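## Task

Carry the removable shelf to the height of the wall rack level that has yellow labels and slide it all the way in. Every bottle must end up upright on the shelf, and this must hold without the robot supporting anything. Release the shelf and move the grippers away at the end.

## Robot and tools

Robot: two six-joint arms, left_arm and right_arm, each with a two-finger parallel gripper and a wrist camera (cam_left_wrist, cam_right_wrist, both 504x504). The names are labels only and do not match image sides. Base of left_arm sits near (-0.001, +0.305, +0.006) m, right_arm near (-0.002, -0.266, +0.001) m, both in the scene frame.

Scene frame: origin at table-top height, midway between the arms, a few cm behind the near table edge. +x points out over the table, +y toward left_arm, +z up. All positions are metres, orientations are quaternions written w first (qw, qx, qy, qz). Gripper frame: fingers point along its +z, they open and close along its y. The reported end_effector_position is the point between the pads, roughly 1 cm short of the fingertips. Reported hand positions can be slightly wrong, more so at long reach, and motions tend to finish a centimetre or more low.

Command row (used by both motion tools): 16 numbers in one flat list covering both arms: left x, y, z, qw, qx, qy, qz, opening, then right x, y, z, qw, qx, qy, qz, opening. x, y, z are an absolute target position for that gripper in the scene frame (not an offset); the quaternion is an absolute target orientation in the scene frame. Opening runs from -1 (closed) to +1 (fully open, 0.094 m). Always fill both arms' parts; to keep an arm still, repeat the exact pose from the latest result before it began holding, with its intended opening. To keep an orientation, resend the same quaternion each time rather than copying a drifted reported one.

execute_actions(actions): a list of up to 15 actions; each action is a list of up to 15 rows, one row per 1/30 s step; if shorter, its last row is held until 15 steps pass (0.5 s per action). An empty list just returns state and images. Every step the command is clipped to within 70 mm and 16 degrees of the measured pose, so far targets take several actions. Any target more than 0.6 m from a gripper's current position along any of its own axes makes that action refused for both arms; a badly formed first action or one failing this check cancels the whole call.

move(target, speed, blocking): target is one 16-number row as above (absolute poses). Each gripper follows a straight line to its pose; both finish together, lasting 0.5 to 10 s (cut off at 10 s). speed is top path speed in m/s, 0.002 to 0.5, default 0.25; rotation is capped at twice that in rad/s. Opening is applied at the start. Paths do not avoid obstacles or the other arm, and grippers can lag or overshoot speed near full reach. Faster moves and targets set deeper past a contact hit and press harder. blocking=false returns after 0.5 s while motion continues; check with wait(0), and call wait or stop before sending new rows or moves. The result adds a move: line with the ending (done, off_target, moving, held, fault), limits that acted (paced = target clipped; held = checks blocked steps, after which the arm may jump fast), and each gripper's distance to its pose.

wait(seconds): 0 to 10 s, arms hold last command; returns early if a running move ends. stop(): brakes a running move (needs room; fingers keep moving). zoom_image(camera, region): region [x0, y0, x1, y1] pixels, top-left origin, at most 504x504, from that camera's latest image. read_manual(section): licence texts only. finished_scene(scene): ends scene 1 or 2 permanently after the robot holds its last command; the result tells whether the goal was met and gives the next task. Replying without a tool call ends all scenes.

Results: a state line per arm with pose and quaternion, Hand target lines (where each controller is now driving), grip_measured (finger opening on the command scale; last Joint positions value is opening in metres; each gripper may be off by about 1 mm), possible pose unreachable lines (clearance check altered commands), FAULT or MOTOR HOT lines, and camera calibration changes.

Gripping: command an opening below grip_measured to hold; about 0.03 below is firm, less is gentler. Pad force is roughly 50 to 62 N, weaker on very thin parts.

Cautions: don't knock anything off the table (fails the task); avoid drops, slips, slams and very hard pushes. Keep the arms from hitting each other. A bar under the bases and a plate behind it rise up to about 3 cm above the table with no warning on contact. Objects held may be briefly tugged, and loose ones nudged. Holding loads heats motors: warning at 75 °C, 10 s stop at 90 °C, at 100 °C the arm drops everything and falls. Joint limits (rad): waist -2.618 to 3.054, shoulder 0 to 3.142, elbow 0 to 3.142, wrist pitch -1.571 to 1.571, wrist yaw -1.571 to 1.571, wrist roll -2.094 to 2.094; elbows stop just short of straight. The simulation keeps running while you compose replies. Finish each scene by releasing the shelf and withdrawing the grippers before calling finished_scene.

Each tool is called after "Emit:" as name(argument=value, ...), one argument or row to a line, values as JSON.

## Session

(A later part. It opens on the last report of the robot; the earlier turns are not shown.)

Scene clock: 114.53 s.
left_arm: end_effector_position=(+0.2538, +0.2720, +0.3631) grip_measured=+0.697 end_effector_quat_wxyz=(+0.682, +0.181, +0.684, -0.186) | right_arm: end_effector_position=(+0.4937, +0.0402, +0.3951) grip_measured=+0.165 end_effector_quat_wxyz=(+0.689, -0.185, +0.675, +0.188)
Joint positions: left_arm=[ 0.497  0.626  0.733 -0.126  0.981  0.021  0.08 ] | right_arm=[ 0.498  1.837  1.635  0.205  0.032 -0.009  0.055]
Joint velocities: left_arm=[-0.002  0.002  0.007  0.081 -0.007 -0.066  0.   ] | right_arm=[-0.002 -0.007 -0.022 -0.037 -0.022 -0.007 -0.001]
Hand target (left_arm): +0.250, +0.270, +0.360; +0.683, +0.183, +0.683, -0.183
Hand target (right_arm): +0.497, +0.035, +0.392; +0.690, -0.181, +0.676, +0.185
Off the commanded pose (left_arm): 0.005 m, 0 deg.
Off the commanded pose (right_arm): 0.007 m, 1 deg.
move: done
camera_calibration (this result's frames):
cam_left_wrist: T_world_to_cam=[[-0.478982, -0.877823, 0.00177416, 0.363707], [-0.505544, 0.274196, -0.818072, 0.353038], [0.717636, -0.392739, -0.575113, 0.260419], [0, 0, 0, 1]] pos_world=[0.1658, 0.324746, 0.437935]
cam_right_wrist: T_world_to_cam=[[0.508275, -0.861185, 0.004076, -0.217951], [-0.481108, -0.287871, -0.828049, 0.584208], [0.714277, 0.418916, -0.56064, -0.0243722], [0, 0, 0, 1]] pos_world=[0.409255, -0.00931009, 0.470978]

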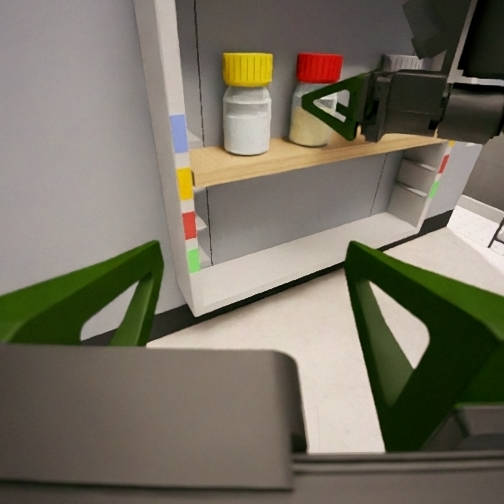

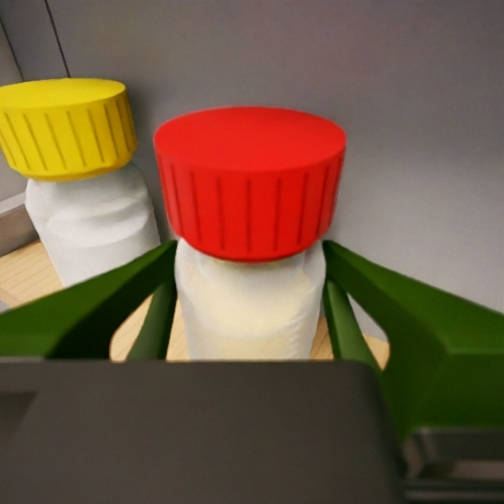

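Emit:
move(
  target=[0.25,0.27,0.36,0.683,0.183,0.683,-0.183,0.7,0.493,0.039,0.395,0.69,-0.181,0.676,0.185,0.45],
)

Emit:
move(
  target=[0.25,0.27,0.36,0.683,0.183,0.683,-0.183,0.7,0.32,-0.06,0.40,0.69,-0.181,0.676,0.185,0.45],
  speed=0.2,
)

Scene clock: 117.43 s.
left_arm: end_effector_position=(+0.2538, +0.2720, +0.3631) grip_measured=+0.697 end_effector_quat_wxyz=(+0.682, +0.181, +0.684, -0.186) | right_arm: end_effector_position=(+0.4941, +0.0395, +0.3947) grip_measured=+0.448 end_effector_quat_wxyz=(+0.690, -0.184, +0.675, +0.186)
Joint positions: left_arm=[ 0.497  0.626  0.733 -0.126  0.981  0.021  0.08 ] | right_arm=[ 0.498  1.837  1.634  0.205  0.037 -0.009  0.068]
Joint velocities: left_arm=[ 0.007 -0.012 -0.012  0.051  0.007  0.022  0.   ] | right_arm=[-0.002  0.022 -0.017  0.037 -0.081  0.066 -0.   ]
Hand target (left_arm): +0.250, +0.270, +0.360; +0.683, +0.183, +0.683, -0.183
Hand target (right_arm): +0.493, +0.039, +0.395; +0.690, -0.181, +0.676, +0.185
Off the commanded pose (left_arm): 0.005 m, 0 deg.
Off the commanded pose (right_arm): 0.001 m, 0 deg.
move: done
camera_calibration (this result's frames):
cam_left_wrist: T_world_to_cam=[[-0.478982, -0.877823, 0.00177416, 0.363707], [-0.505544, 0.274196, -0.818072, 0.353038], [0.717636, -0.392739, -0.575113, 0.260419], [0, 0, 0, 1]] pos_world=[0.1658, 0.324746, 0.437935]
cam_right_wrist: T_world_to_cam=[[0.504335, -0.863499, 0.00400839, -0.216698], [-0.483016, -0.285952, -0.827603, 0.584583], [0.71578, 0.415453, -0.561299, -0.0249482], [0, 0, 0, 1]] pos_world=[0.409509, -0.00959092, 0.470668]

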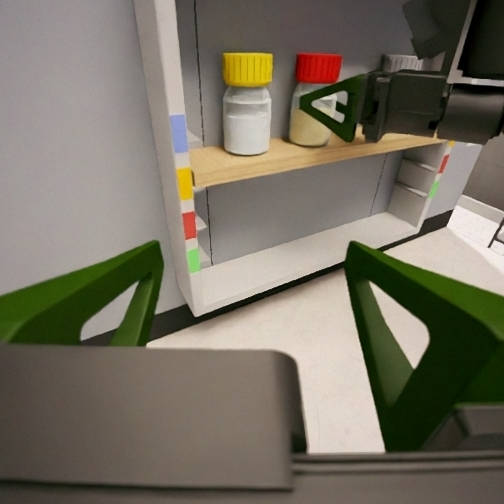

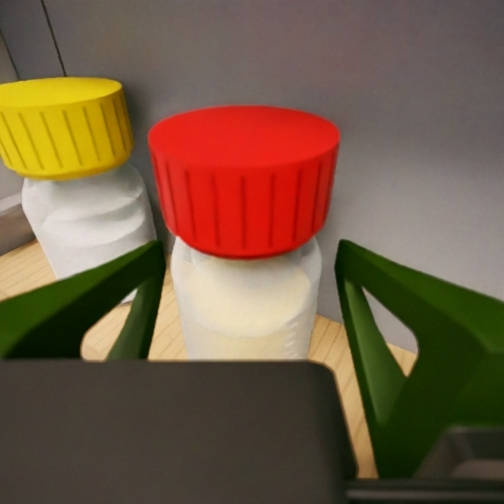

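Scene clock: 119.07 s.
left_arm: end_effector_position=(+0.2538, +0.2720, +0.3631) grip_measured=+0.697 end_effector_quat_wxyz=(+0.682, +0.181, +0.684, -0.186) | right_arm: end_effector_position=(+0.3255, -0.0598, +0.3979) grip_measured=+0.448 end_effector_quat_wxyz=(+0.689, -0.182, +0.677, +0.183)
Joint positions: left_arm=[ 0.497  0.626  0.733 -0.126  0.981  0.021  0.08 ] | right_arm=[ 0.535  1.086  0.997  0.089  0.081 -0.009  0.068]
Joint velocities: left_arm=[-0.002 -0.007 -0.002 -0.022 -0.037 -0.125  0.   ] | right_arm=[-0.007  0.002  0.002 -0.037 -0.037 -0.022 -0.   ]
Hand target (left_arm): +0.250, +0.270, +0.360; +0.683, +0.183, +0.683, -0.183
Hand target (right_arm): +0.320, -0.060, +0.398; +0.690, -0.181, +0.676, +0.186
Off the commanded pose (left_arm): 0.005 m, 0 deg.
Off the commanded pose (right_arm): 0.006 m, 0 deg.
move: done
camera_calibration (this result's frames):
cam_left_wrist: T_world_to_cam=[[-0.478982, -0.877823, 0.00177416, 0.363707], [-0.505544, 0.274196, -0.818072, 0.353038], [0.717636, -0.392739, -0.575113, 0.260419], [0, 0, 0, 1]] pos_world=[0.1658, 0.324746, 0.437935]
cam_right_wrist: T_world_to_cam=[[0.498092, -0.867115, 0.00402762, -0.215585], [-0.487284, -0.283744, -0.825859, 0.478248], [0.717257, 0.409391, -0.563862, 0.138945], [0, 0, 0, 1]] pos_world=[0.240765, -0.10812, 0.47418]

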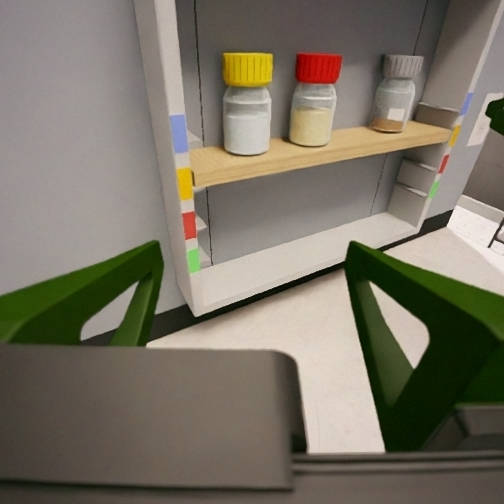

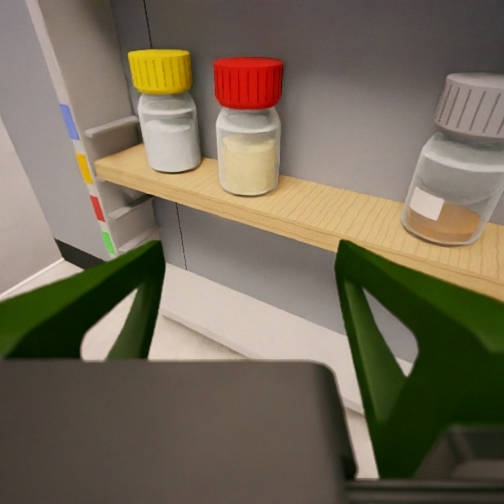

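Emit:
finished_scene(
  scene=1,
)

The scene is finished: the task was done.


## Next scene

Carry the removable shelf to the height of the wall rack level that has red labels and slide it all the way in. Every bottle must end up upright on the shelf, and this must hold without the robot supporting anything. Release the shelf and move the grippers away at the end.

Emit:
execute_actions(
  actions=[],
)

Scene clock: 0.00 s.
left_arm: end_effector_position=(+0.3824, +0.2944, +0.4125) grip_measured=+1.000 end_effector_quat_wxyz=(+0.709, +0.013, +0.705, -0.021) | right_arm: end_effector_position=(+0.3700, -0.2470, +0.4226) grip_measured=+1.000 end_effector_quat_wxyz=(+0.722, -0.019, +0.692, +0.024)
Joint positions: left_arm=[-0.003  1.058  1.042  0.017  0.006  0.005  0.094] | right_arm=[ 0.002  1.037  1.051  0.015  0.01  -0.009  0.094]
Joint velocities: left_arm=[ 0.002 -0.002 -0.017  0.022  0.007 -0.066  0.   ] | right_arm=[-0.017 -0.017 -0.002  0.007  0.022  0.007  0.   ]
Hand target (left_arm): +0.379, +0.294, +0.422; +0.716, +0.014, +0.697, -0.022
Hand target (right_arm): +0.367, -0.247, +0.430; +0.728, -0.019, +0.685, +0.025

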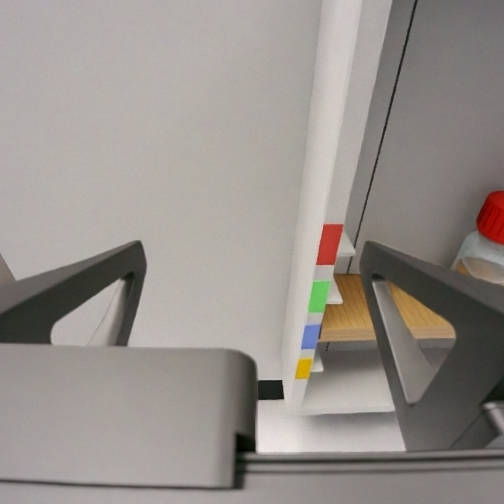

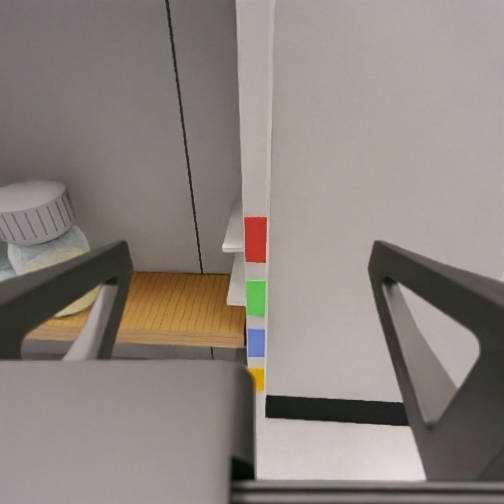

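Emit:
move(
  target=[0.40,0.16,0.275,0.513,-0.487,0.487,-0.513,0.2,0.40,-0.165,0.288,0.513,0.487,0.487,0.513,0.2],
  speed=0.4,
)

Emit:
move(
  target=[0.497,0.16,0.273,0.51,-0.49,0.49,-0.51,0.2,0.502,-0.165,0.287,0.51,0.49,0.49,0.51,0.2],
  speed=0.1,
)

Scene clock: 6.27 s.
left_arm: end_effector_position=(+0.3992, +0.1636, +0.2812) grip_measured=+0.203 end_effector_quat_wxyz=(+0.515, -0.488, +0.481, -0.515) | right_arm: end_effector_position=(+0.4014, -0.1693, +0.2961) grip_measured=+0.202 end_effector_quat_wxyz=(+0.513, +0.489, +0.479, +0.518)
Joint positions: left_arm=[-0.545  1.404  0.657  0.817 -0.589 -1.522  0.057] | right_arm=[0.348 1.293 0.66  0.688 0.419 1.548 0.056]
Joint velocities: left_arm=[-0.012  0.002 -0.007 -0.007 -0.037  0.066 -0.001] | right_arm=[ 0.002 -0.002 -0.002 -0.022 -0.037  0.081  0.   ]
Hand target (left_arm): +0.397, +0.160, +0.275; +0.513, -0.487, +0.487, -0.513
Hand target (right_arm): +0.402, -0.165, +0.288; +0.509, +0.490, +0.485, +0.515
Off the commanded pose (left_arm): 0.007 m, 1 deg.
Off the commanded pose (right_arm): 0.009 m, 1 deg.
move: done
camera_calibration (this result's frames):
cam_left_wrist: T_world_to_cam=[[-0.036421, 0.000945865, 0.999336, -0.262614], [-0.568377, -0.822526, -0.0199361, 0.369332], [0.821961, -0.568726, 0.0304948, -0.116795], [0, 0, 0, 1]] pos_world=[0.296357, 0.237609, 0.273365]
cam_right_wrist: T_world_to_cam=[[0.0620218, 0.0134257, -0.997984, 0.272864], [-0.573196, 0.819049, -0.0246039, 0.384031], [0.817067, 0.573567, 0.0584944, -0.124537], [0, 0, 0, 1]] pos_world=[0.304957, -0.246774, 0.289047]

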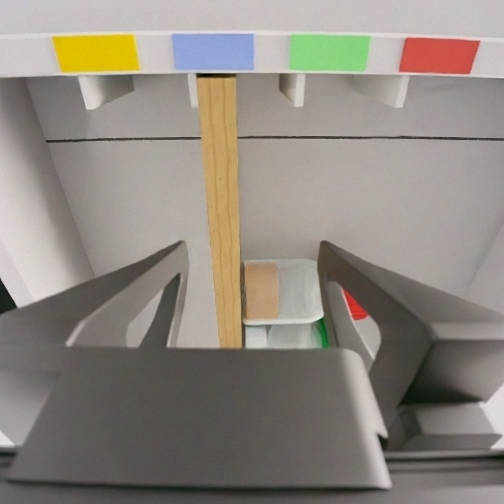

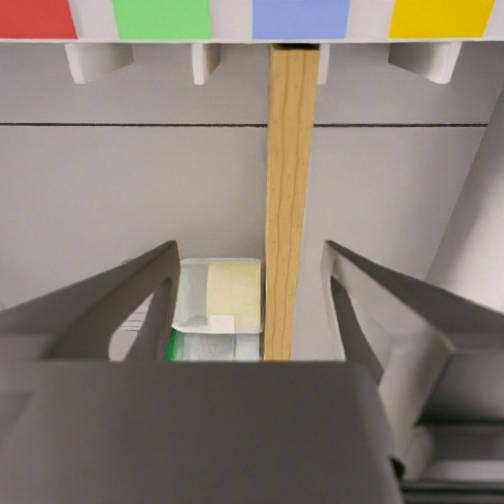

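Scene clock: 7.63 s.
left_arm: end_effector_position=(+0.4908, +0.1599, +0.2619) grip_measured=+0.203 end_effector_quat_wxyz=(+0.508, -0.493, +0.495, -0.504) | right_arm: end_effector_position=(+0.4961, -0.1643, +0.2802) grip_measured=+0.202 end_effector_quat_wxyz=(+0.507, +0.494, +0.494, +0.505)
Joint positions: left_arm=[-0.406  1.734  0.941  0.817 -0.447 -1.538  0.057] | right_arm=[0.247 1.664 0.96  0.717 0.316 1.549 0.056]
Joint velocities: left_arm=[-0.002  0.002 -0.007  0.037 -0.007 -0.022  0.001] | right_arm=[-0.012  0.007 -0.007 -0.022 -0.022 -0.007  0.   ]
Hand target (left_arm): +0.496, +0.160, +0.272; +0.510, -0.490, +0.490, -0.510
Hand target (right_arm): +0.502, -0.165, +0.288; +0.511, +0.489, +0.491, +0.509
Off the commanded pose (left_arm): 0.013 m, 1 deg.
Off the commanded pose (right_arm): 0.009 m, 1 deg.
move: off_target (left_arm)
camera_calibration (this result's frames):
cam_left_wrist: T_world_to_cam=[[0.000162862, -0.0119044, 0.999929, -0.256078], [-0.572603, -0.819776, -0.00966636, 0.416867], [0.819833, -0.572561, -0.00694999, -0.182106], [0, 0, 0, 1]] pos_world=[0.388038, 0.234422, 0.258824]
cam_right_wrist: T_world_to_cam=[[0.0242144, -0.00435644, -0.999697, 0.267372], [-0.576455, 0.816941, -0.0175228, 0.433127], [0.81677, 0.576705, 0.0172704, -0.191702], [0, 0, 0, 1]] pos_world=[0.399781, -0.242119, 0.278191]

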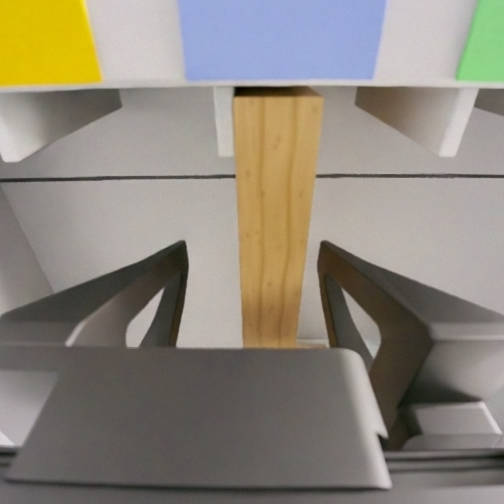

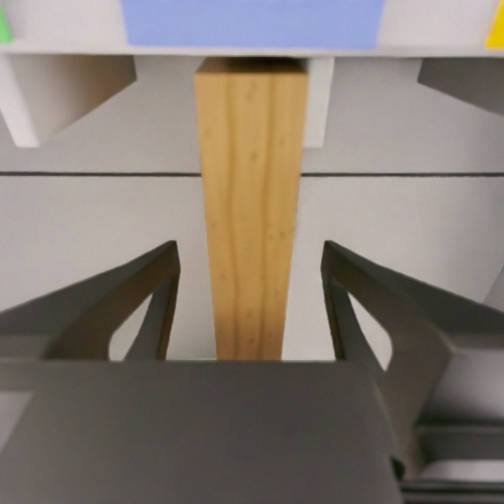

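Emit:
move(
  target=[0.497,0.16,0.279,0.51,-0.49,0.49,-0.51,-0.72,0.502,-0.165,0.287,0.51,0.49,0.49,0.51,-0.72],
)

Emit:
move(
  target=[0.48,0.158,0.322,0.54,-0.457,0.457,-0.54,-0.72,0.485,-0.167,0.336,0.54,0.457,0.457,0.54,-0.72],
  speed=0.03,
)

Scene clock: 10.60 s.
left_arm: end_effector_position=(+0.4920, +0.1590, +0.2668) grip_measured=-0.641 end_effector_quat_wxyz=(+0.507, -0.493, +0.492, -0.508) | right_arm: end_effector_position=(+0.4962, -0.1644, +0.2814) grip_measured=-0.634 end_effector_quat_wxyz=(+0.507, +0.493, +0.492, +0.507)
Joint positions: left_arm=[-0.406  1.731  0.954  0.808 -0.445 -1.545  0.017] | right_arm=[0.246 1.664 0.96  0.722 0.314 1.551 0.017]
Joint velocities: left_arm=[ 0.007 -0.002  0.002  0.022 -0.007 -0.051 -0.001] | right_arm=[-0.002 -0.012 -0.002 -0.051 -0.022  0.022 -0.001]
Hand target (left_arm): +0.497, +0.160, +0.279; +0.510, -0.490, +0.490, -0.510
Hand target (right_arm): +0.502, -0.165, +0.287; +0.510, +0.490, +0.490, +0.510
Off the commanded pose (left_arm): 0.013 m, 1 deg.
Off the commanded pose (right_arm): 0.008 m, 1 deg.
move: off_target (left_arm)
camera_calibration (this result's frames):
cam_left_wrist: T_world_to_cam=[[-0.0054206, -0.00283899, 0.999981, -0.2597], [-0.574201, -0.818696, -0.00543689, 0.416409], [0.818696, -0.57422, 0.00280767, -0.185385], [0, 0, 0, 1]] pos_world=[0.389469, 0.233724, 0.262479]
cam_right_wrist: T_world_to_cam=[[0.02896, -0.000546856, -0.99958, 0.266799], [-0.577313, 0.816342, -0.0171726, 0.43346], [0.816009, 0.577568, 0.0233256, -0.192909], [0, 0, 0, 1]] pos_world=[0.399932, -0.242288, 0.278631]

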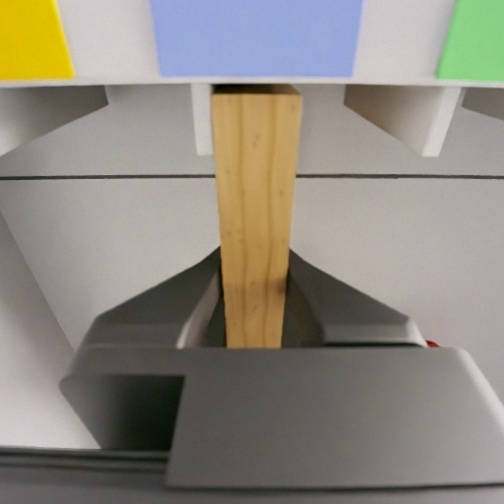

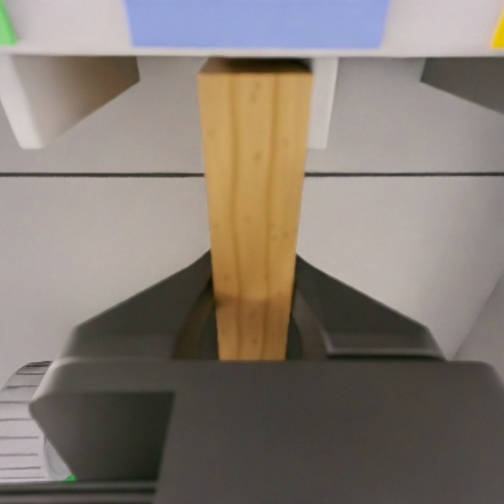

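Scene clock: 13.10 s.
left_arm: end_effector_position=(+0.4896, +0.1586, +0.2700) grip_measured=-0.641 end_effector_quat_wxyz=(+0.507, -0.492, +0.495, -0.506) | right_arm: end_effector_position=(+0.4944, -0.1650, +0.2834) grip_measured=-0.634 end_effector_quat_wxyz=(+0.507, +0.493, +0.494, +0.506)
Joint positions: left_arm=[-0.409  1.715  0.954  0.788 -0.447 -1.539  0.017] | right_arm=[0.246 1.652 0.96  0.706 0.314 1.55  0.017]
Joint velocities: left_arm=[-0.017 -0.002  0.012 -0.037  0.051 -0.007 -0.001] | right_arm=[ 0.017 -0.017 -0.007  0.081  0.081 -0.007 -0.001]
Hand target (left_arm): +0.479, +0.159, +0.321; +0.539, -0.460, +0.456, -0.538
Hand target (right_arm): +0.483, -0.168, +0.334; +0.539, +0.459, +0.456, +0.539
Off the commanded pose (left_arm): 0.053 m, 8 deg.
Off the commanded pose (right_arm): 0.054 m, 8 deg.
move: off_target (left_arm, right_arm)
camera_calibration (this result's frames):
cam_left_wrist: T_world_to_cam=[[-0.00200682, -0.0101665, 0.999946, -0.263463], [-0.575696, -0.817609, -0.00946803, 0.416308], [0.817661, -0.575684, -0.00421201, -0.181029], [0, 0, 0, 1]] pos_world=[0.387159, 0.233483, 0.266628]
cam_right_wrist: T_world_to_cam=[[0.0249703, -0.00336798, -0.999683, 0.270393], [-0.577385, 0.816291, -0.0171722, 0.432989], [0.81609, 0.577631, 0.0184384, -0.189813], [0, 0, 0, 1]] pos_world=[0.398154, -0.242893, 0.281242]

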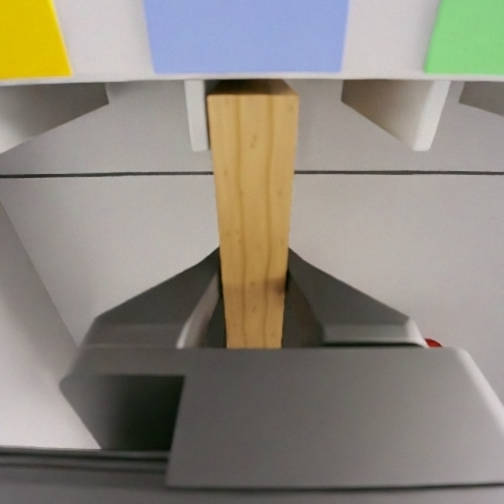

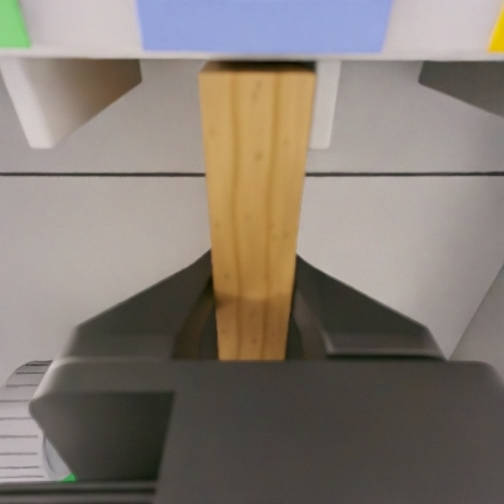

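Emit:
execute_actions(
  actions=[
    [[0.476,0.158,0.327,0.543,-0.454,0.454,-0.543,-0.72,0.481,-0.167,0.341,0.543,0.454,0.454,0.543,-0.72]],
    [[0.47,0.158,0.332,0.545,-0.451,0.451,-0.545,-0.72,0.475,-0.167,0.346,0.545,0.451,0.451,0.545,-0.72]],
    [[0.462,0.158,0.332,0.545,-0.451,0.451,-0.545,-0.72,0.467,-0.167,0.346,0.545,0.451,0.451,0.545,-0.72]],
    [[0.454,0.158,0.332,0.545,-0.451,0.451,-0.545,-0.72,0.459,-0.167,0.346,0.545,0.451,0.451,0.545,-0.72]],
    [[0.446,0.158,0.332,0.545,-0.451,0.451,-0.545,-0.72,0.451,-0.167,0.346,0.545,0.451,0.451,0.545,-0.72]],
  ],
)

Scene clock: 19.93 s.
left_arm: end_effector_position=(+0.4558, +0.1571, +0.2770) grip_measured=-0.641 end_effector_quat_wxyz=(+0.510, -0.488, +0.497, -0.504) | right_arm: end_effector_position=(+0.4609, -0.1667, +0.2875) grip_measured=-0.634 end_effector_quat_wxyz=(+0.506, +0.494, +0.494, +0.506)
Joint positions: left_arm=[-0.459  1.595  0.851  0.775 -0.495 -1.527  0.017] | right_arm=[0.275 1.522 0.85  0.685 0.342 1.552 0.017]
Joint velocities: left_arm=[-0.022 -0.002  0.002  0.007 -0.081  0.051 -0.001] | right_arm=[-0.007 -0.007 -0.007  0.007 -0.095  0.022  0.001]
Hand target (left_arm): +0.444, +0.159, +0.330; +0.544, -0.455, +0.451, -0.542
Hand target (right_arm): +0.448, -0.169, +0.344; +0.543, +0.455, +0.450, +0.543
Off the commanded pose (left_arm): 0.056 m, 9 deg.
Off the commanded pose (right_arm): 0.059 m, 9 deg.
camera_calibration (this result's frames):
cam_left_wrist: T_world_to_cam=[[-0.00483445, -0.0193916, 0.9998, -0.267748], [-0.576612, -0.816806, -0.0186305, 0.39852], [0.817004, -0.576587, -0.00723261, -0.152974], [0, 0, 0, 1]] pos_world=[0.353477, 0.232119, 0.274013]
cam_right_wrist: T_world_to_cam=[[0.0230553, -0.000961613, -0.999734, 0.276612], [-0.577803, 0.816055, -0.0141099, 0.414433], [0.815851, 0.577974, 0.0182587, -0.161308], [0, 0, 0, 1]] pos_world=[0.364686, -0.244702, 0.285332]

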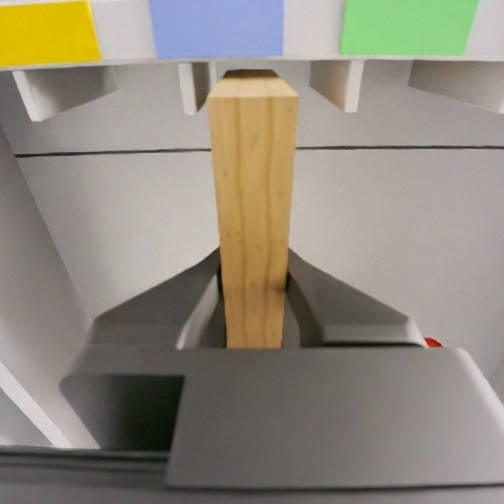

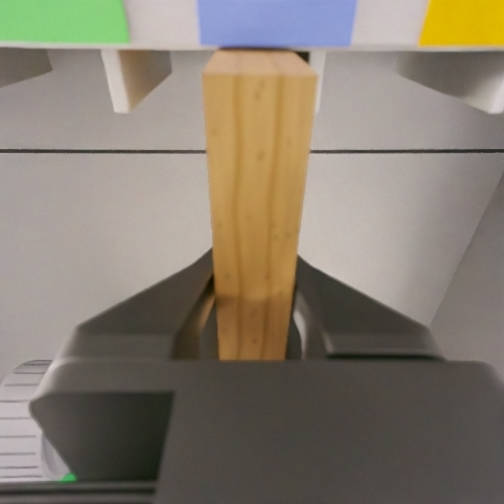

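Lifted and level. Continue out and start up.

Emit:
execute_actions(
  actions=[
    [[0.437,0.158,0.332,0.545,-0.451,0.451,-0.545,-0.72,0.442,-0.167,0.348,0.545,0.451,0.451,0.545,-0.72]],
    [[0.428,0.158,0.332,0.545,-0.451,0.451,-0.545,-0.72,0.433,-0.167,0.349,0.545,0.451,0.451,0.545,-0.72]],
    [[0.419,0.158,0.332,0.545,-0.451,0.451,-0.545,-0.72,0.424,-0.167,0.349,0.545,0.451,0.451,0.545,-0.72]],
    [[0.41,0.158,0.332,0.545,-0.451,0.451,-0.545,-0.72,0.415,-0.167,0.349,0.545,0.451,0.451,0.545,-0.72]],
    [[0.401,0.158,0.332,0.545,-0.451,0.451,-0.545,-0.72,0.406,-0.167,0.349,0.545,0.451,0.451,0.545,-0.72]],
    [[0.392,0.158,0.334,0.545,-0.451,0.451,-0.545,-0.72,0.397,-0.167,0.351,0.545,0.451,0.451,0.545,-0.72]],
    [[0.385,0.158,0.342,0.547,-0.449,0.449,-0.547,-0.72,0.39,-0.167,0.359,0.547,0.449,0.449,0.547,-0.72]],
    [[0.385,0.158,0.35,0.547,-0.449,0.449,-0.547,-0.72,0.39,-0.167,0.367,0.547,0.449,0.449,0.547,-0.72]],
    [[0.385,0.158,0.358,0.547,-0.449,0.449,-0.547,-0.72,0.39,-0.167,0.375,0.547,0.449,0.449,0.547,-0.72]],
  ],
)

Scene clock: 31.23 s.
left_arm: end_effector_position=(+0.3904, +0.1586, +0.3002) grip_measured=-0.641 end_effector_quat_wxyz=(+0.517, -0.483, +0.491, -0.509) | right_arm: end_effector_position=(+0.3965, -0.1656, +0.3112) grip_measured=-0.634 end_effector_quat_wxyz=(+0.508, +0.489, +0.493, +0.510)
Joint positions: left_arm=[-0.576  1.337  0.699  0.699 -0.614 -1.505  0.017] | right_arm=[0.364 1.243 0.719 0.55  0.426 1.542 0.017]
Joint velocities: left_arm=[-0.012  0.007  0.007 -0.037  0.022  0.037 -0.001] | right_arm=[-0.012  0.002  0.012 -0.007 -0.051  0.066  0.   ]
Hand target (left_arm): +0.382, +0.160, +0.356; +0.546, -0.452, +0.448, -0.545
Hand target (right_arm): +0.385, -0.170, +0.372; +0.546, +0.453, +0.447, +0.545
Off the commanded pose (left_arm): 0.058 m, 8 deg.
Off the commanded pose (right_arm): 0.064 m, 9 deg.
camera_calibration (this result's frames):
cam_left_wrist: T_world_to_cam=[[-0.027779, -0.0208317, 0.999397, -0.281942], [-0.573868, -0.818282, -0.0330076, 0.365987], [0.818477, -0.574439, 0.0107764, -0.104786], [0, 0, 0, 1]] pos_world=[0.287961, 0.233414, 0.294982]
cam_right_wrist: T_world_to_cam=[[0.0356212, -0.0043579, -0.999356, 0.296164], [-0.581585, 0.813124, -0.0242759, 0.380799], [0.812706, 0.582075, 0.0264299, -0.110469], [0, 0, 0, 1]] pos_world=[0.300696, -0.244045, 0.308137]

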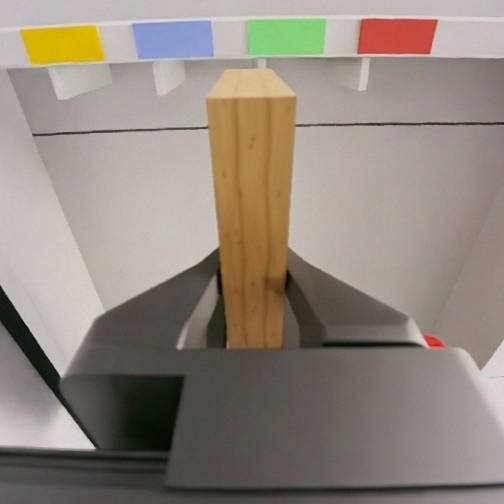

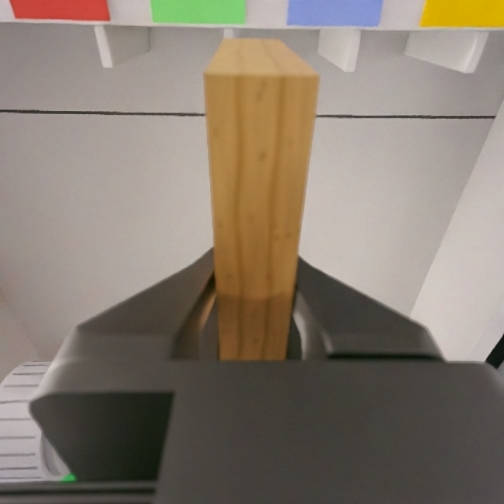

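Emit:
execute_actions(
  actions=[
    [[0.385,0.158,0.367,0.545,-0.451,0.451,-0.545,-0.72,0.39,-0.167,0.386,0.545,0.451,0.451,0.545,-0.72]],
    [[0.385,0.158,0.377,0.545,-0.451,0.451,-0.545,-0.72,0.39,-0.167,0.396,0.545,0.451,0.451,0.545,-0.72]],
    [[0.385,0.158,0.387,0.545,-0.451,0.451,-0.545,-0.72,0.39,-0.167,0.406,0.545,0.451,0.451,0.545,-0.72]],
    [[0.385,0.158,0.397,0.545,-0.451,0.451,-0.545,-0.72,0.39,-0.167,0.416,0.545,0.451,0.451,0.545,-0.72]],
    [[0.385,0.158,0.407,0.545,-0.451,0.451,-0.545,-0.72,0.39,-0.167,0.426,0.545,0.451,0.451,0.545,-0.72]],
  ],
)

Scene clock: 37.23 s.
left_arm: end_effector_position=(+0.3932, +0.1595, +0.3482) grip_measured=-0.641 end_effector_quat_wxyz=(+0.516, -0.489, +0.487, -0.507) | right_arm: end_effector_position=(+0.3999, -0.1648, +0.3616) grip_measured=-0.634 end_effector_quat_wxyz=(+0.509, +0.490, +0.496, +0.505)
Joint positions: left_arm=[-0.576  1.29   0.87   0.475 -0.626 -1.516  0.017] | right_arm=[0.365 1.223 0.918 0.322 0.431 1.54  0.017]
Joint velocities: left_arm=[ 0.007 -0.012 -0.007  0.007 -0.022 -0.066  0.001] | right_arm=[-0.012  0.002  0.002  0.007  0.007  0.022  0.001]
Hand target (left_arm): +0.381, +0.161, +0.405; +0.544, -0.454, +0.450, -0.543
Hand target (right_arm): +0.384, -0.170, +0.423; +0.544, +0.455, +0.449, +0.544
Off the commanded pose (left_arm): 0.059 m, 8 deg.
Off the commanded pose (right_arm): 0.065 m, 9 deg.
camera_calibration (this result's frames):
cam_left_wrist: T_world_to_cam=[[-0.0217364, -0.0128207, 0.999682, -0.333486], [-0.564236, -0.825297, -0.0228526, 0.363729], [0.825327, -0.564553, 0.0107051, -0.111344], [0, 0, 0, 1]] pos_world=[0.289876, 0.233049, 0.342884]
cam_right_wrist: T_world_to_cam=[[0.0272013, -0.0104544, -0.999575, 0.348897], [-0.579004, 0.814963, -0.02428, 0.382648], [0.814871, 0.579418, 0.0161149, -0.112623], [0, 0, 0, 1]] pos_world=[0.303838, -0.242941, 0.359855]

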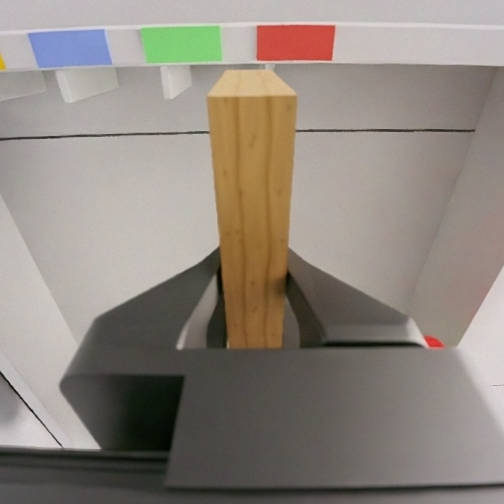

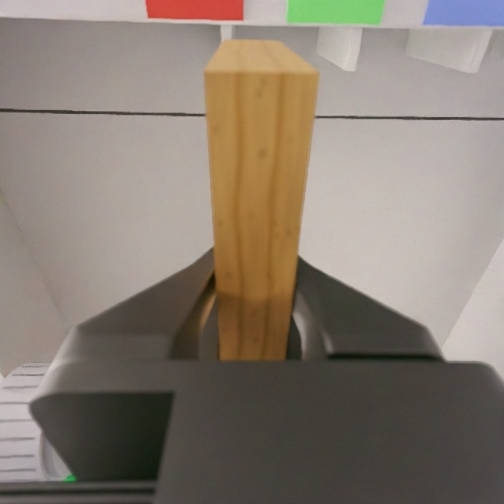

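Emit:
execute_actions(
  actions=[
    [[0.385,0.157,0.417,0.545,-0.451,0.451,-0.545,-0.72,0.388,-0.168,0.436,0.545,0.451,0.451,0.545,-0.72]],
    [[0.385,0.156,0.427,0.545,-0.451,0.451,-0.545,-0.72,0.387,-0.169,0.446,0.545,0.451,0.451,0.545,-0.72]],
    [[0.385,0.155,0.437,0.545,-0.451,0.451,-0.545,-0.72,0.386,-0.17,0.456,0.545,0.451,0.451,0.545,-0.72]],
    [[0.385,0.154,0.447,0.545,-0.451,0.451,-0.545,-0.72,0.386,-0.171,0.466,0.545,0.451,0.451,0.545,-0.72]],
    [[0.392,0.154,0.453,0.545,-0.451,0.451,-0.545,-0.72,0.393,-0.171,0.472,0.545,0.451,0.451,0.545,-0.72]],
    [[0.40,0.154,0.453,0.545,-0.451,0.451,-0.545,-0.72,0.401,-0.171,0.472,0.545,0.451,0.451,0.545,-0.72]],
    [[0.408,0.154,0.453,0.545,-0.451,0.451,-0.545,-0.72,0.409,-0.171,0.472,0.545,0.451,0.451,0.545,-0.72]],
  ],
)

Scene clock: 44.30 s.
left_arm: end_effector_position=(+0.4096, +0.1526, +0.4016) grip_measured=-0.641 end_effector_quat_wxyz=(+0.516, -0.486, +0.485, -0.512) | right_arm: end_effector_position=(+0.4109, -0.1721, +0.4160) grip_measured=-0.634 end_effector_quat_wxyz=(+0.515, +0.491, +0.491, +0.504)
Joint positions: left_arm=[-0.561  1.342  1.11   0.298 -0.604 -1.515  0.017] | right_arm=[0.331 1.264 1.151 0.141 0.409 1.534 0.017]
Joint velocities: left_arm=[-0.012 -0.017 -0.002 -0.037  0.066  0.007 -0.   ] | right_arm=[-0.017 -0.002 -0.007  0.022  0.007  0.037  0.001]
Hand target (left_arm): +0.403, +0.157, +0.451; +0.545, -0.454, +0.451, -0.542
Hand target (right_arm): +0.402, -0.174, +0.470; +0.545, +0.453, +0.450, +0.543
Off the commanded pose (left_arm): 0.051 m, 8 deg.
Off the commanded pose (right_arm): 0.056 m, 9 deg.
camera_calibration (this result's frames):
cam_left_wrist: T_world_to_cam=[[-0.0320624, -0.00835102, 0.999451, -0.382992], [-0.569755, -0.82143, -0.0251413, 0.371022], [0.821189, -0.570249, 0.021579, -0.131152], [0, 0, 0, 1]] pos_world=[0.306813, 0.226781, 0.39494]
cam_right_wrist: T_world_to_cam=[[0.0367992, -0.012931, -0.999239, 0.398377], [-0.568489, 0.822085, -0.0315743, 0.396185], [0.821868, 0.569218, 0.022901, -0.125635], [0, 0, 0, 1]] pos_world=[0.313822, -0.249033, 0.413461]

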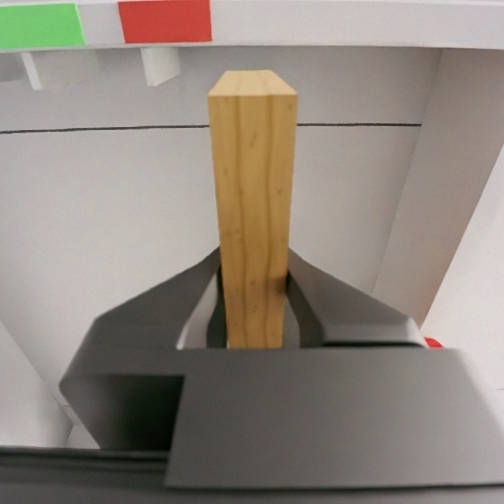

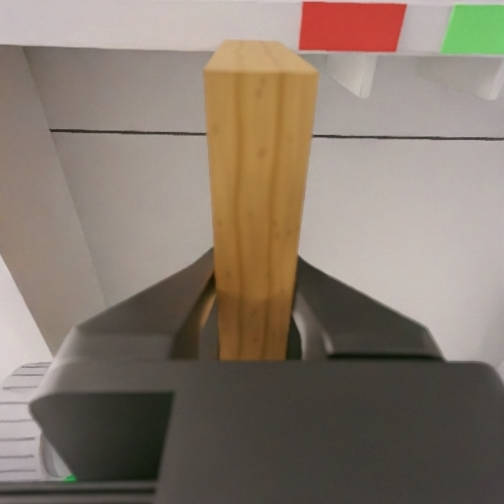

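Too far right; shift +y ~5 mm first.

Emit:
execute_actions(
  actions=[
    [[0.404,0.158,0.447,0.542,-0.455,0.455,-0.542,-0.72,0.402,-0.167,0.466,0.542,0.455,0.455,0.542,-0.72]],
    [[0.404,0.161,0.442,0.542,-0.455,0.455,-0.542,-0.72,0.404,-0.164,0.461,0.542,0.455,0.455,0.542,-0.72]],
    [[0.41,0.161,0.44,0.542,-0.455,0.455,-0.542,-0.72,0.413,-0.164,0.459,0.542,0.455,0.455,0.542,-0.72]],
  ],
)

Scene clock: 48.27 s.
left_arm: end_effector_position=(+0.4135, +0.1579, +0.3998) grip_measured=-0.641 end_effector_quat_wxyz=(+0.514, -0.487, +0.487, -0.511) | right_arm: end_effector_position=(+0.4151, -0.1670, +0.4127) grip_measured=-0.634 end_effector_quat_wxyz=(+0.513, +0.491, +0.490, +0.505)
Joint positions: left_arm=[-0.537  1.342  1.11   0.29  -0.578 -1.521  0.017] | right_arm=[0.342 1.285 1.151 0.162 0.419 1.537 0.017]
Joint velocities: left_arm=[-0.007 -0.012 -0.017  0.007  0.066  0.007 -0.   ] | right_arm=[-0.002 -0.037 -0.002  0.007  0.007  0.007  0.001]
Hand target (left_arm): +0.407, +0.163, +0.439; +0.541, -0.458, +0.455, -0.539
Hand target (right_arm): +0.408, -0.166, +0.457; +0.541, +0.458, +0.454, +0.540
Off the commanded pose (left_arm): 0.040 m, 7 deg.
Off the commanded pose (right_arm): 0.046 m, 8 deg.
camera_calibration (this result's frames):
cam_left_wrist: T_world_to_cam=[[-0.0260626, -0.00782513, 0.99963, -0.383717], [-0.571771, -0.820136, -0.0213274, 0.376677], [0.819999, -0.572115, 0.0169007, -0.128625], [0, 0, 0, 1]] pos_world=[0.310844, 0.232335, 0.393782]
cam_right_wrist: T_world_to_cam=[[0.0371143, -0.00869257, -0.999273, 0.395506], [-0.569541, 0.821476, -0.0282994, 0.39327], [0.821125, 0.570177, 0.0255377, -0.132596], [0, 0, 0, 1]] pos_world=[0.318182, -0.24402, 0.409734]

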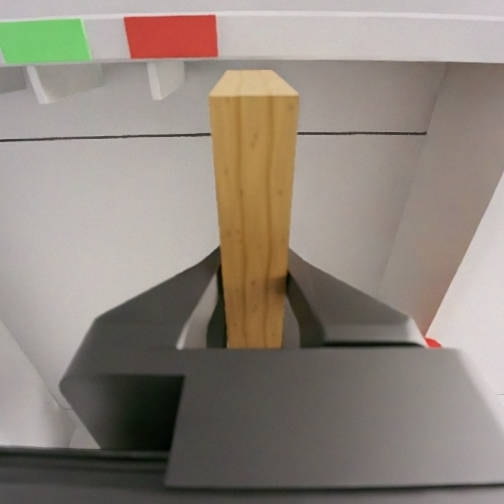

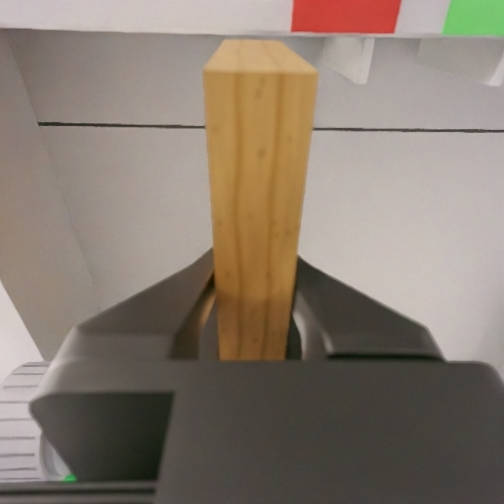

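Emit:
execute_actions(
  actions=[
    [[0.419,0.159,0.442,0.543,-0.454,0.454,-0.543,-0.72,0.423,-0.166,0.461,0.543,0.454,0.454,0.543,-0.72]],
    [[0.428,0.159,0.442,0.543,-0.454,0.454,-0.543,-0.72,0.432,-0.166,0.461,0.543,0.454,0.454,0.543,-0.72]],
    [[0.437,0.159,0.442,0.543,-0.454,0.454,-0.543,-0.72,0.441,-0.166,0.461,0.543,0.454,0.454,0.543,-0.72]],
    [[0.446,0.159,0.442,0.543,-0.454,0.454,-0.543,-0.72,0.45,-0.166,0.461,0.543,0.454,0.454,0.543,-0.72]],
    [[0.455,0.159,0.442,0.543,-0.454,0.454,-0.543,-0.72,0.459,-0.166,0.461,0.543,0.454,0.454,0.543,-0.72]],
  ],
)

Scene clock: 54.43 s.
left_arm: end_effector_position=(+0.4557, +0.1582, +0.3815) grip_measured=-0.641 end_effector_quat_wxyz=(+0.507, -0.496, +0.494, -0.502) | right_arm: end_effector_position=(+0.4590, -0.1659, +0.3969) grip_measured=-0.634 end_effector_quat_wxyz=(+0.505, +0.497, +0.501, +0.496)
Joint positions: left_arm=[-0.465  1.482  1.187  0.315 -0.511 -1.542  0.017] | right_arm=[0.286 1.437 1.24  0.189 0.358 1.545 0.017]
Joint velocities: left_arm=[-0.012  0.007  0.002 -0.022 -0.007 -0.037 -0.   ] | right_arm=[ 0.007 -0.007  0.002 -0.051  0.095 -0.037  0.   ]
Hand target (left_arm): +0.449, +0.162, +0.440; +0.543, -0.457, +0.453, -0.540
Hand target (right_arm): +0.450, -0.169, +0.458; +0.542, +0.457, +0.453, +0.541
Off the commanded pose (left_arm): 0.061 m, 9 deg.
Off the commanded pose (right_arm): 0.064 m, 10 deg.
camera_calibration (this result's frames):
cam_left_wrist: T_world_to_cam=[[0.00531468, -0.00908234, 0.999945, -0.378451], [-0.569025, -0.822308, -0.00444455, 0.393309], [0.822303, -0.568969, -0.00953838, -0.154217], [0, 0, 0, 1]] pos_world=[0.352627, 0.23224, 0.378707]
cam_right_wrist: T_world_to_cam=[[0.00319397, -0.0157221, -0.999871, 0.392755], [-0.574128, 0.818633, -0.0147063, 0.413172], [0.818759, 0.574101, -0.0064118, -0.154426], [0, 0, 0, 1]] pos_world=[0.362397, -0.243405, 0.397791]

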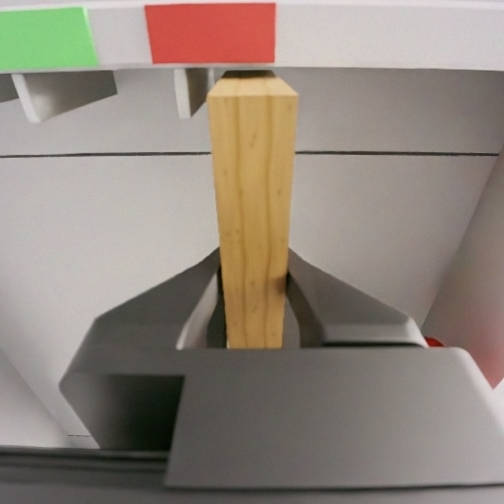

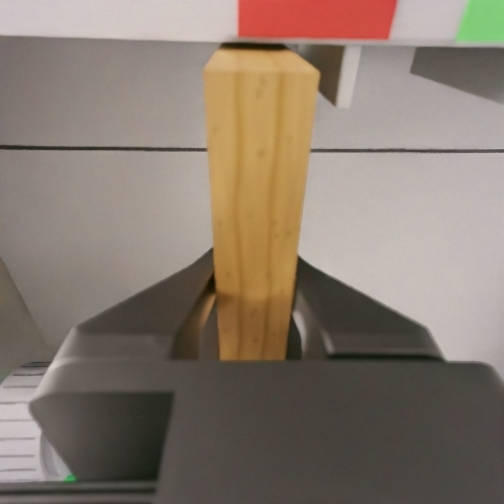

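Emit:
execute_actions(
  actions=[
    [[0.465,0.158,0.44,0.544,-0.453,0.453,-0.544,-0.72,0.469,-0.167,0.458,0.544,0.453,0.453,0.544,-0.72]],
    [[0.475,0.158,0.438,0.544,-0.453,0.453,-0.544,-0.72,0.479,-0.167,0.455,0.544,0.453,0.453,0.544,-0.72]],
    [[0.485,0.158,0.434,0.544,-0.453,0.453,-0.544,-0.72,0.489,-0.167,0.451,0.544,0.453,0.453,0.544,-0.72]],
    [[0.495,0.158,0.426,0.54,-0.457,0.457,-0.54,-0.72,0.499,-0.167,0.442,0.54,0.457,0.457,0.54,-0.72]],
    [[0.505,0.158,0.412,0.533,-0.465,0.465,-0.533,-0.72,0.509,-0.167,0.427,0.533,0.465,0.465,0.533,-0.72]],
    [[0.512,0.158,0.395,0.523,-0.476,0.476,-0.523,-0.72,0.516,-0.167,0.41,0.523,0.476,0.476,0.523,-0.72]],
    [[0.514,0.158,0.376,0.51,-0.49,0.49,-0.51,-0.72,0.518,-0.167,0.39,0.51,0.49,0.49,0.51,-0.72]],
    [[0.505,0.158,0.374,0.51,-0.49,0.49,-0.51,0.2,0.509,-0.167,0.388,0.51,0.49,0.49,0.51,0.2]],
  ],
)

Emit:
move(
  target=[0.36,0.17,0.372,0.51,-0.49,0.49,-0.51,0.2,0.36,-0.175,0.39,0.51,0.49,0.49,0.51,0.2],
  speed=0.2,
)

Scene clock: 63.10 s.
left_arm: end_effector_position=(+0.5026, +0.1555, +0.3583) grip_measured=+0.197 end_effector_quat_wxyz=(+0.502, -0.498, +0.499, -0.501) | right_arm: end_effector_position=(+0.5053, -0.1654, +0.3808) grip_measured=+0.198 end_effector_quat_wxyz=(+0.504, +0.497, +0.494, +0.506)
Joint positions: left_arm=[-0.406  1.65   1.274  0.38  -0.445 -1.55   0.056] | right_arm=[0.239 1.602 1.314 0.296 0.307 1.559 0.056]
Joint velocities: left_arm=[-0.007 -0.002 -0.002  0.037  0.095 -0.007 -0.   ] | right_arm=[-0.012 -0.012  0.002 -0.022 -0.022 -0.022  0.   ]
Hand target (left_arm): +0.504, +0.158, +0.374; +0.510, -0.490, +0.490, -0.510
Hand target (right_arm): +0.509, -0.167, +0.388; +0.510, +0.490, +0.490, +0.510
Off the commanded pose (left_arm): 0.016 m, 2 deg.
Off the commanded pose (right_arm): 0.008 m, 1 deg.
camera_calibration (this result's frames):
cam_left_wrist: T_world_to_cam=[[0.0183247, -0.00884341, 0.999793, -0.362083], [-0.574588, -0.818436, 0.00329205, 0.417082], [0.818238, -0.574529, -0.0200789, -0.187854], [0, 0, 0, 1]] pos_world=[0.399994, 0.230225, 0.356863]
cam_right_wrist: T_world_to_cam=[[0.0191834, 0.00384513, -0.999809, 0.371655], [-0.577367, 0.816446, -0.00793801, 0.437801], [0.81626, 0.577408, 0.0178822, -0.200089], [0, 0, 0, 1]] pos_world=[0.408966, -0.243337, 0.378637]

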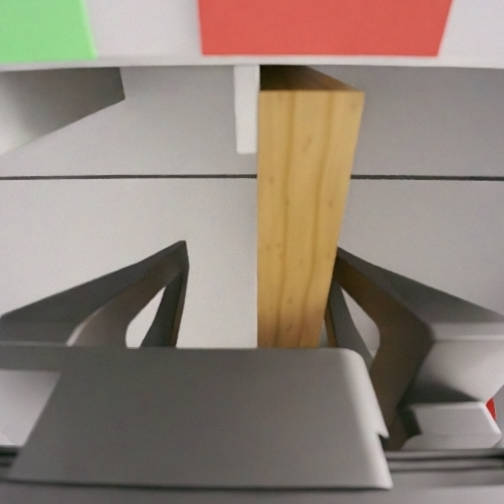

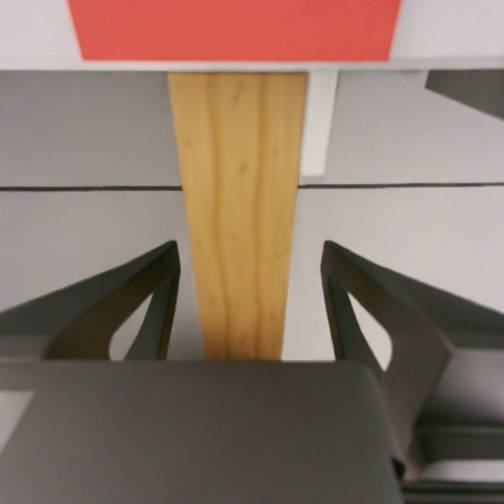

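Scene clock: 64.47 s.
left_arm: end_effector_position=(+0.3646, +0.1713, +0.3801) grip_measured=+0.197 end_effector_quat_wxyz=(+0.507, -0.495, +0.477, -0.520) | right_arm: end_effector_position=(+0.3655, -0.1765, +0.3918) grip_measured=+0.198 end_effector_quat_wxyz=(+0.507, +0.494, +0.482, +0.516)
Joint positions: left_arm=[-0.603  1.151  0.9    0.318 -0.647 -1.545  0.056] | right_arm=[0.388 1.08  0.937 0.182 0.46  1.559 0.056]
Joint velocities: left_arm=[-0.007 -0.017 -0.007 -0.022  0.007 -0.037 -0.   ] | right_arm=[ 0.002 -0.002 -0.022 -0.022 -0.037 -0.037  0.001]
Hand target (left_arm): +0.360, +0.170, +0.373; +0.510, -0.490, +0.490, -0.510
Hand target (right_arm): +0.360, -0.176, +0.388; +0.508, +0.491, +0.489, +0.511
Off the commanded pose (left_arm): 0.009 m, 2 deg.
Off the commanded pose (right_arm): 0.006 m, 1 deg.
move: done
camera_calibration (this result's frames):
cam_left_wrist: T_world_to_cam=[[-0.0308659, 0.0246655, 0.999219, -0.36876], [-0.570331, -0.821411, 0.00265876, 0.349927], [0.820835, -0.569804, 0.0394211, -0.0897751], [0, 0, 0, 1]] pos_world=[0.261883, 0.245375, 0.371081]
cam_right_wrist: T_world_to_cam=[[0.0471075, 0.018879, -0.998711, 0.377378], [-0.574417, 0.81848, -0.0116222, 0.366941], [0.817206, 0.574224, 0.049401, -0.0931313], [0, 0, 0, 1]] pos_world=[0.269108, -0.253981, 0.385758]

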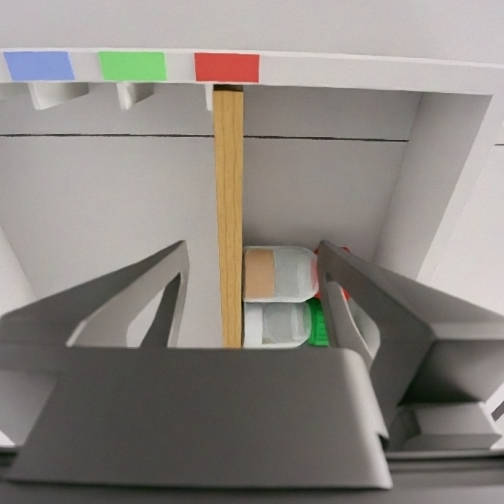

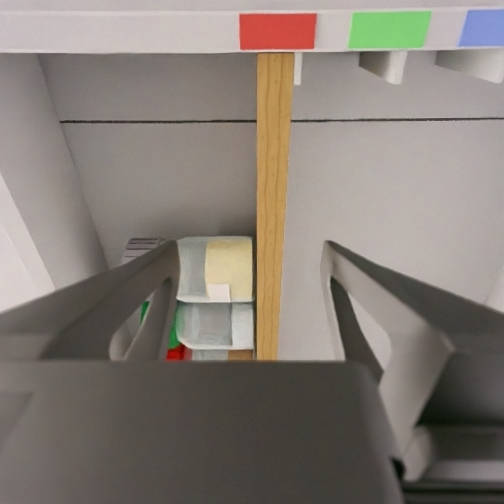

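Emit:
finished_scene(
  scene=2,
)

The scene is finished: the task was done.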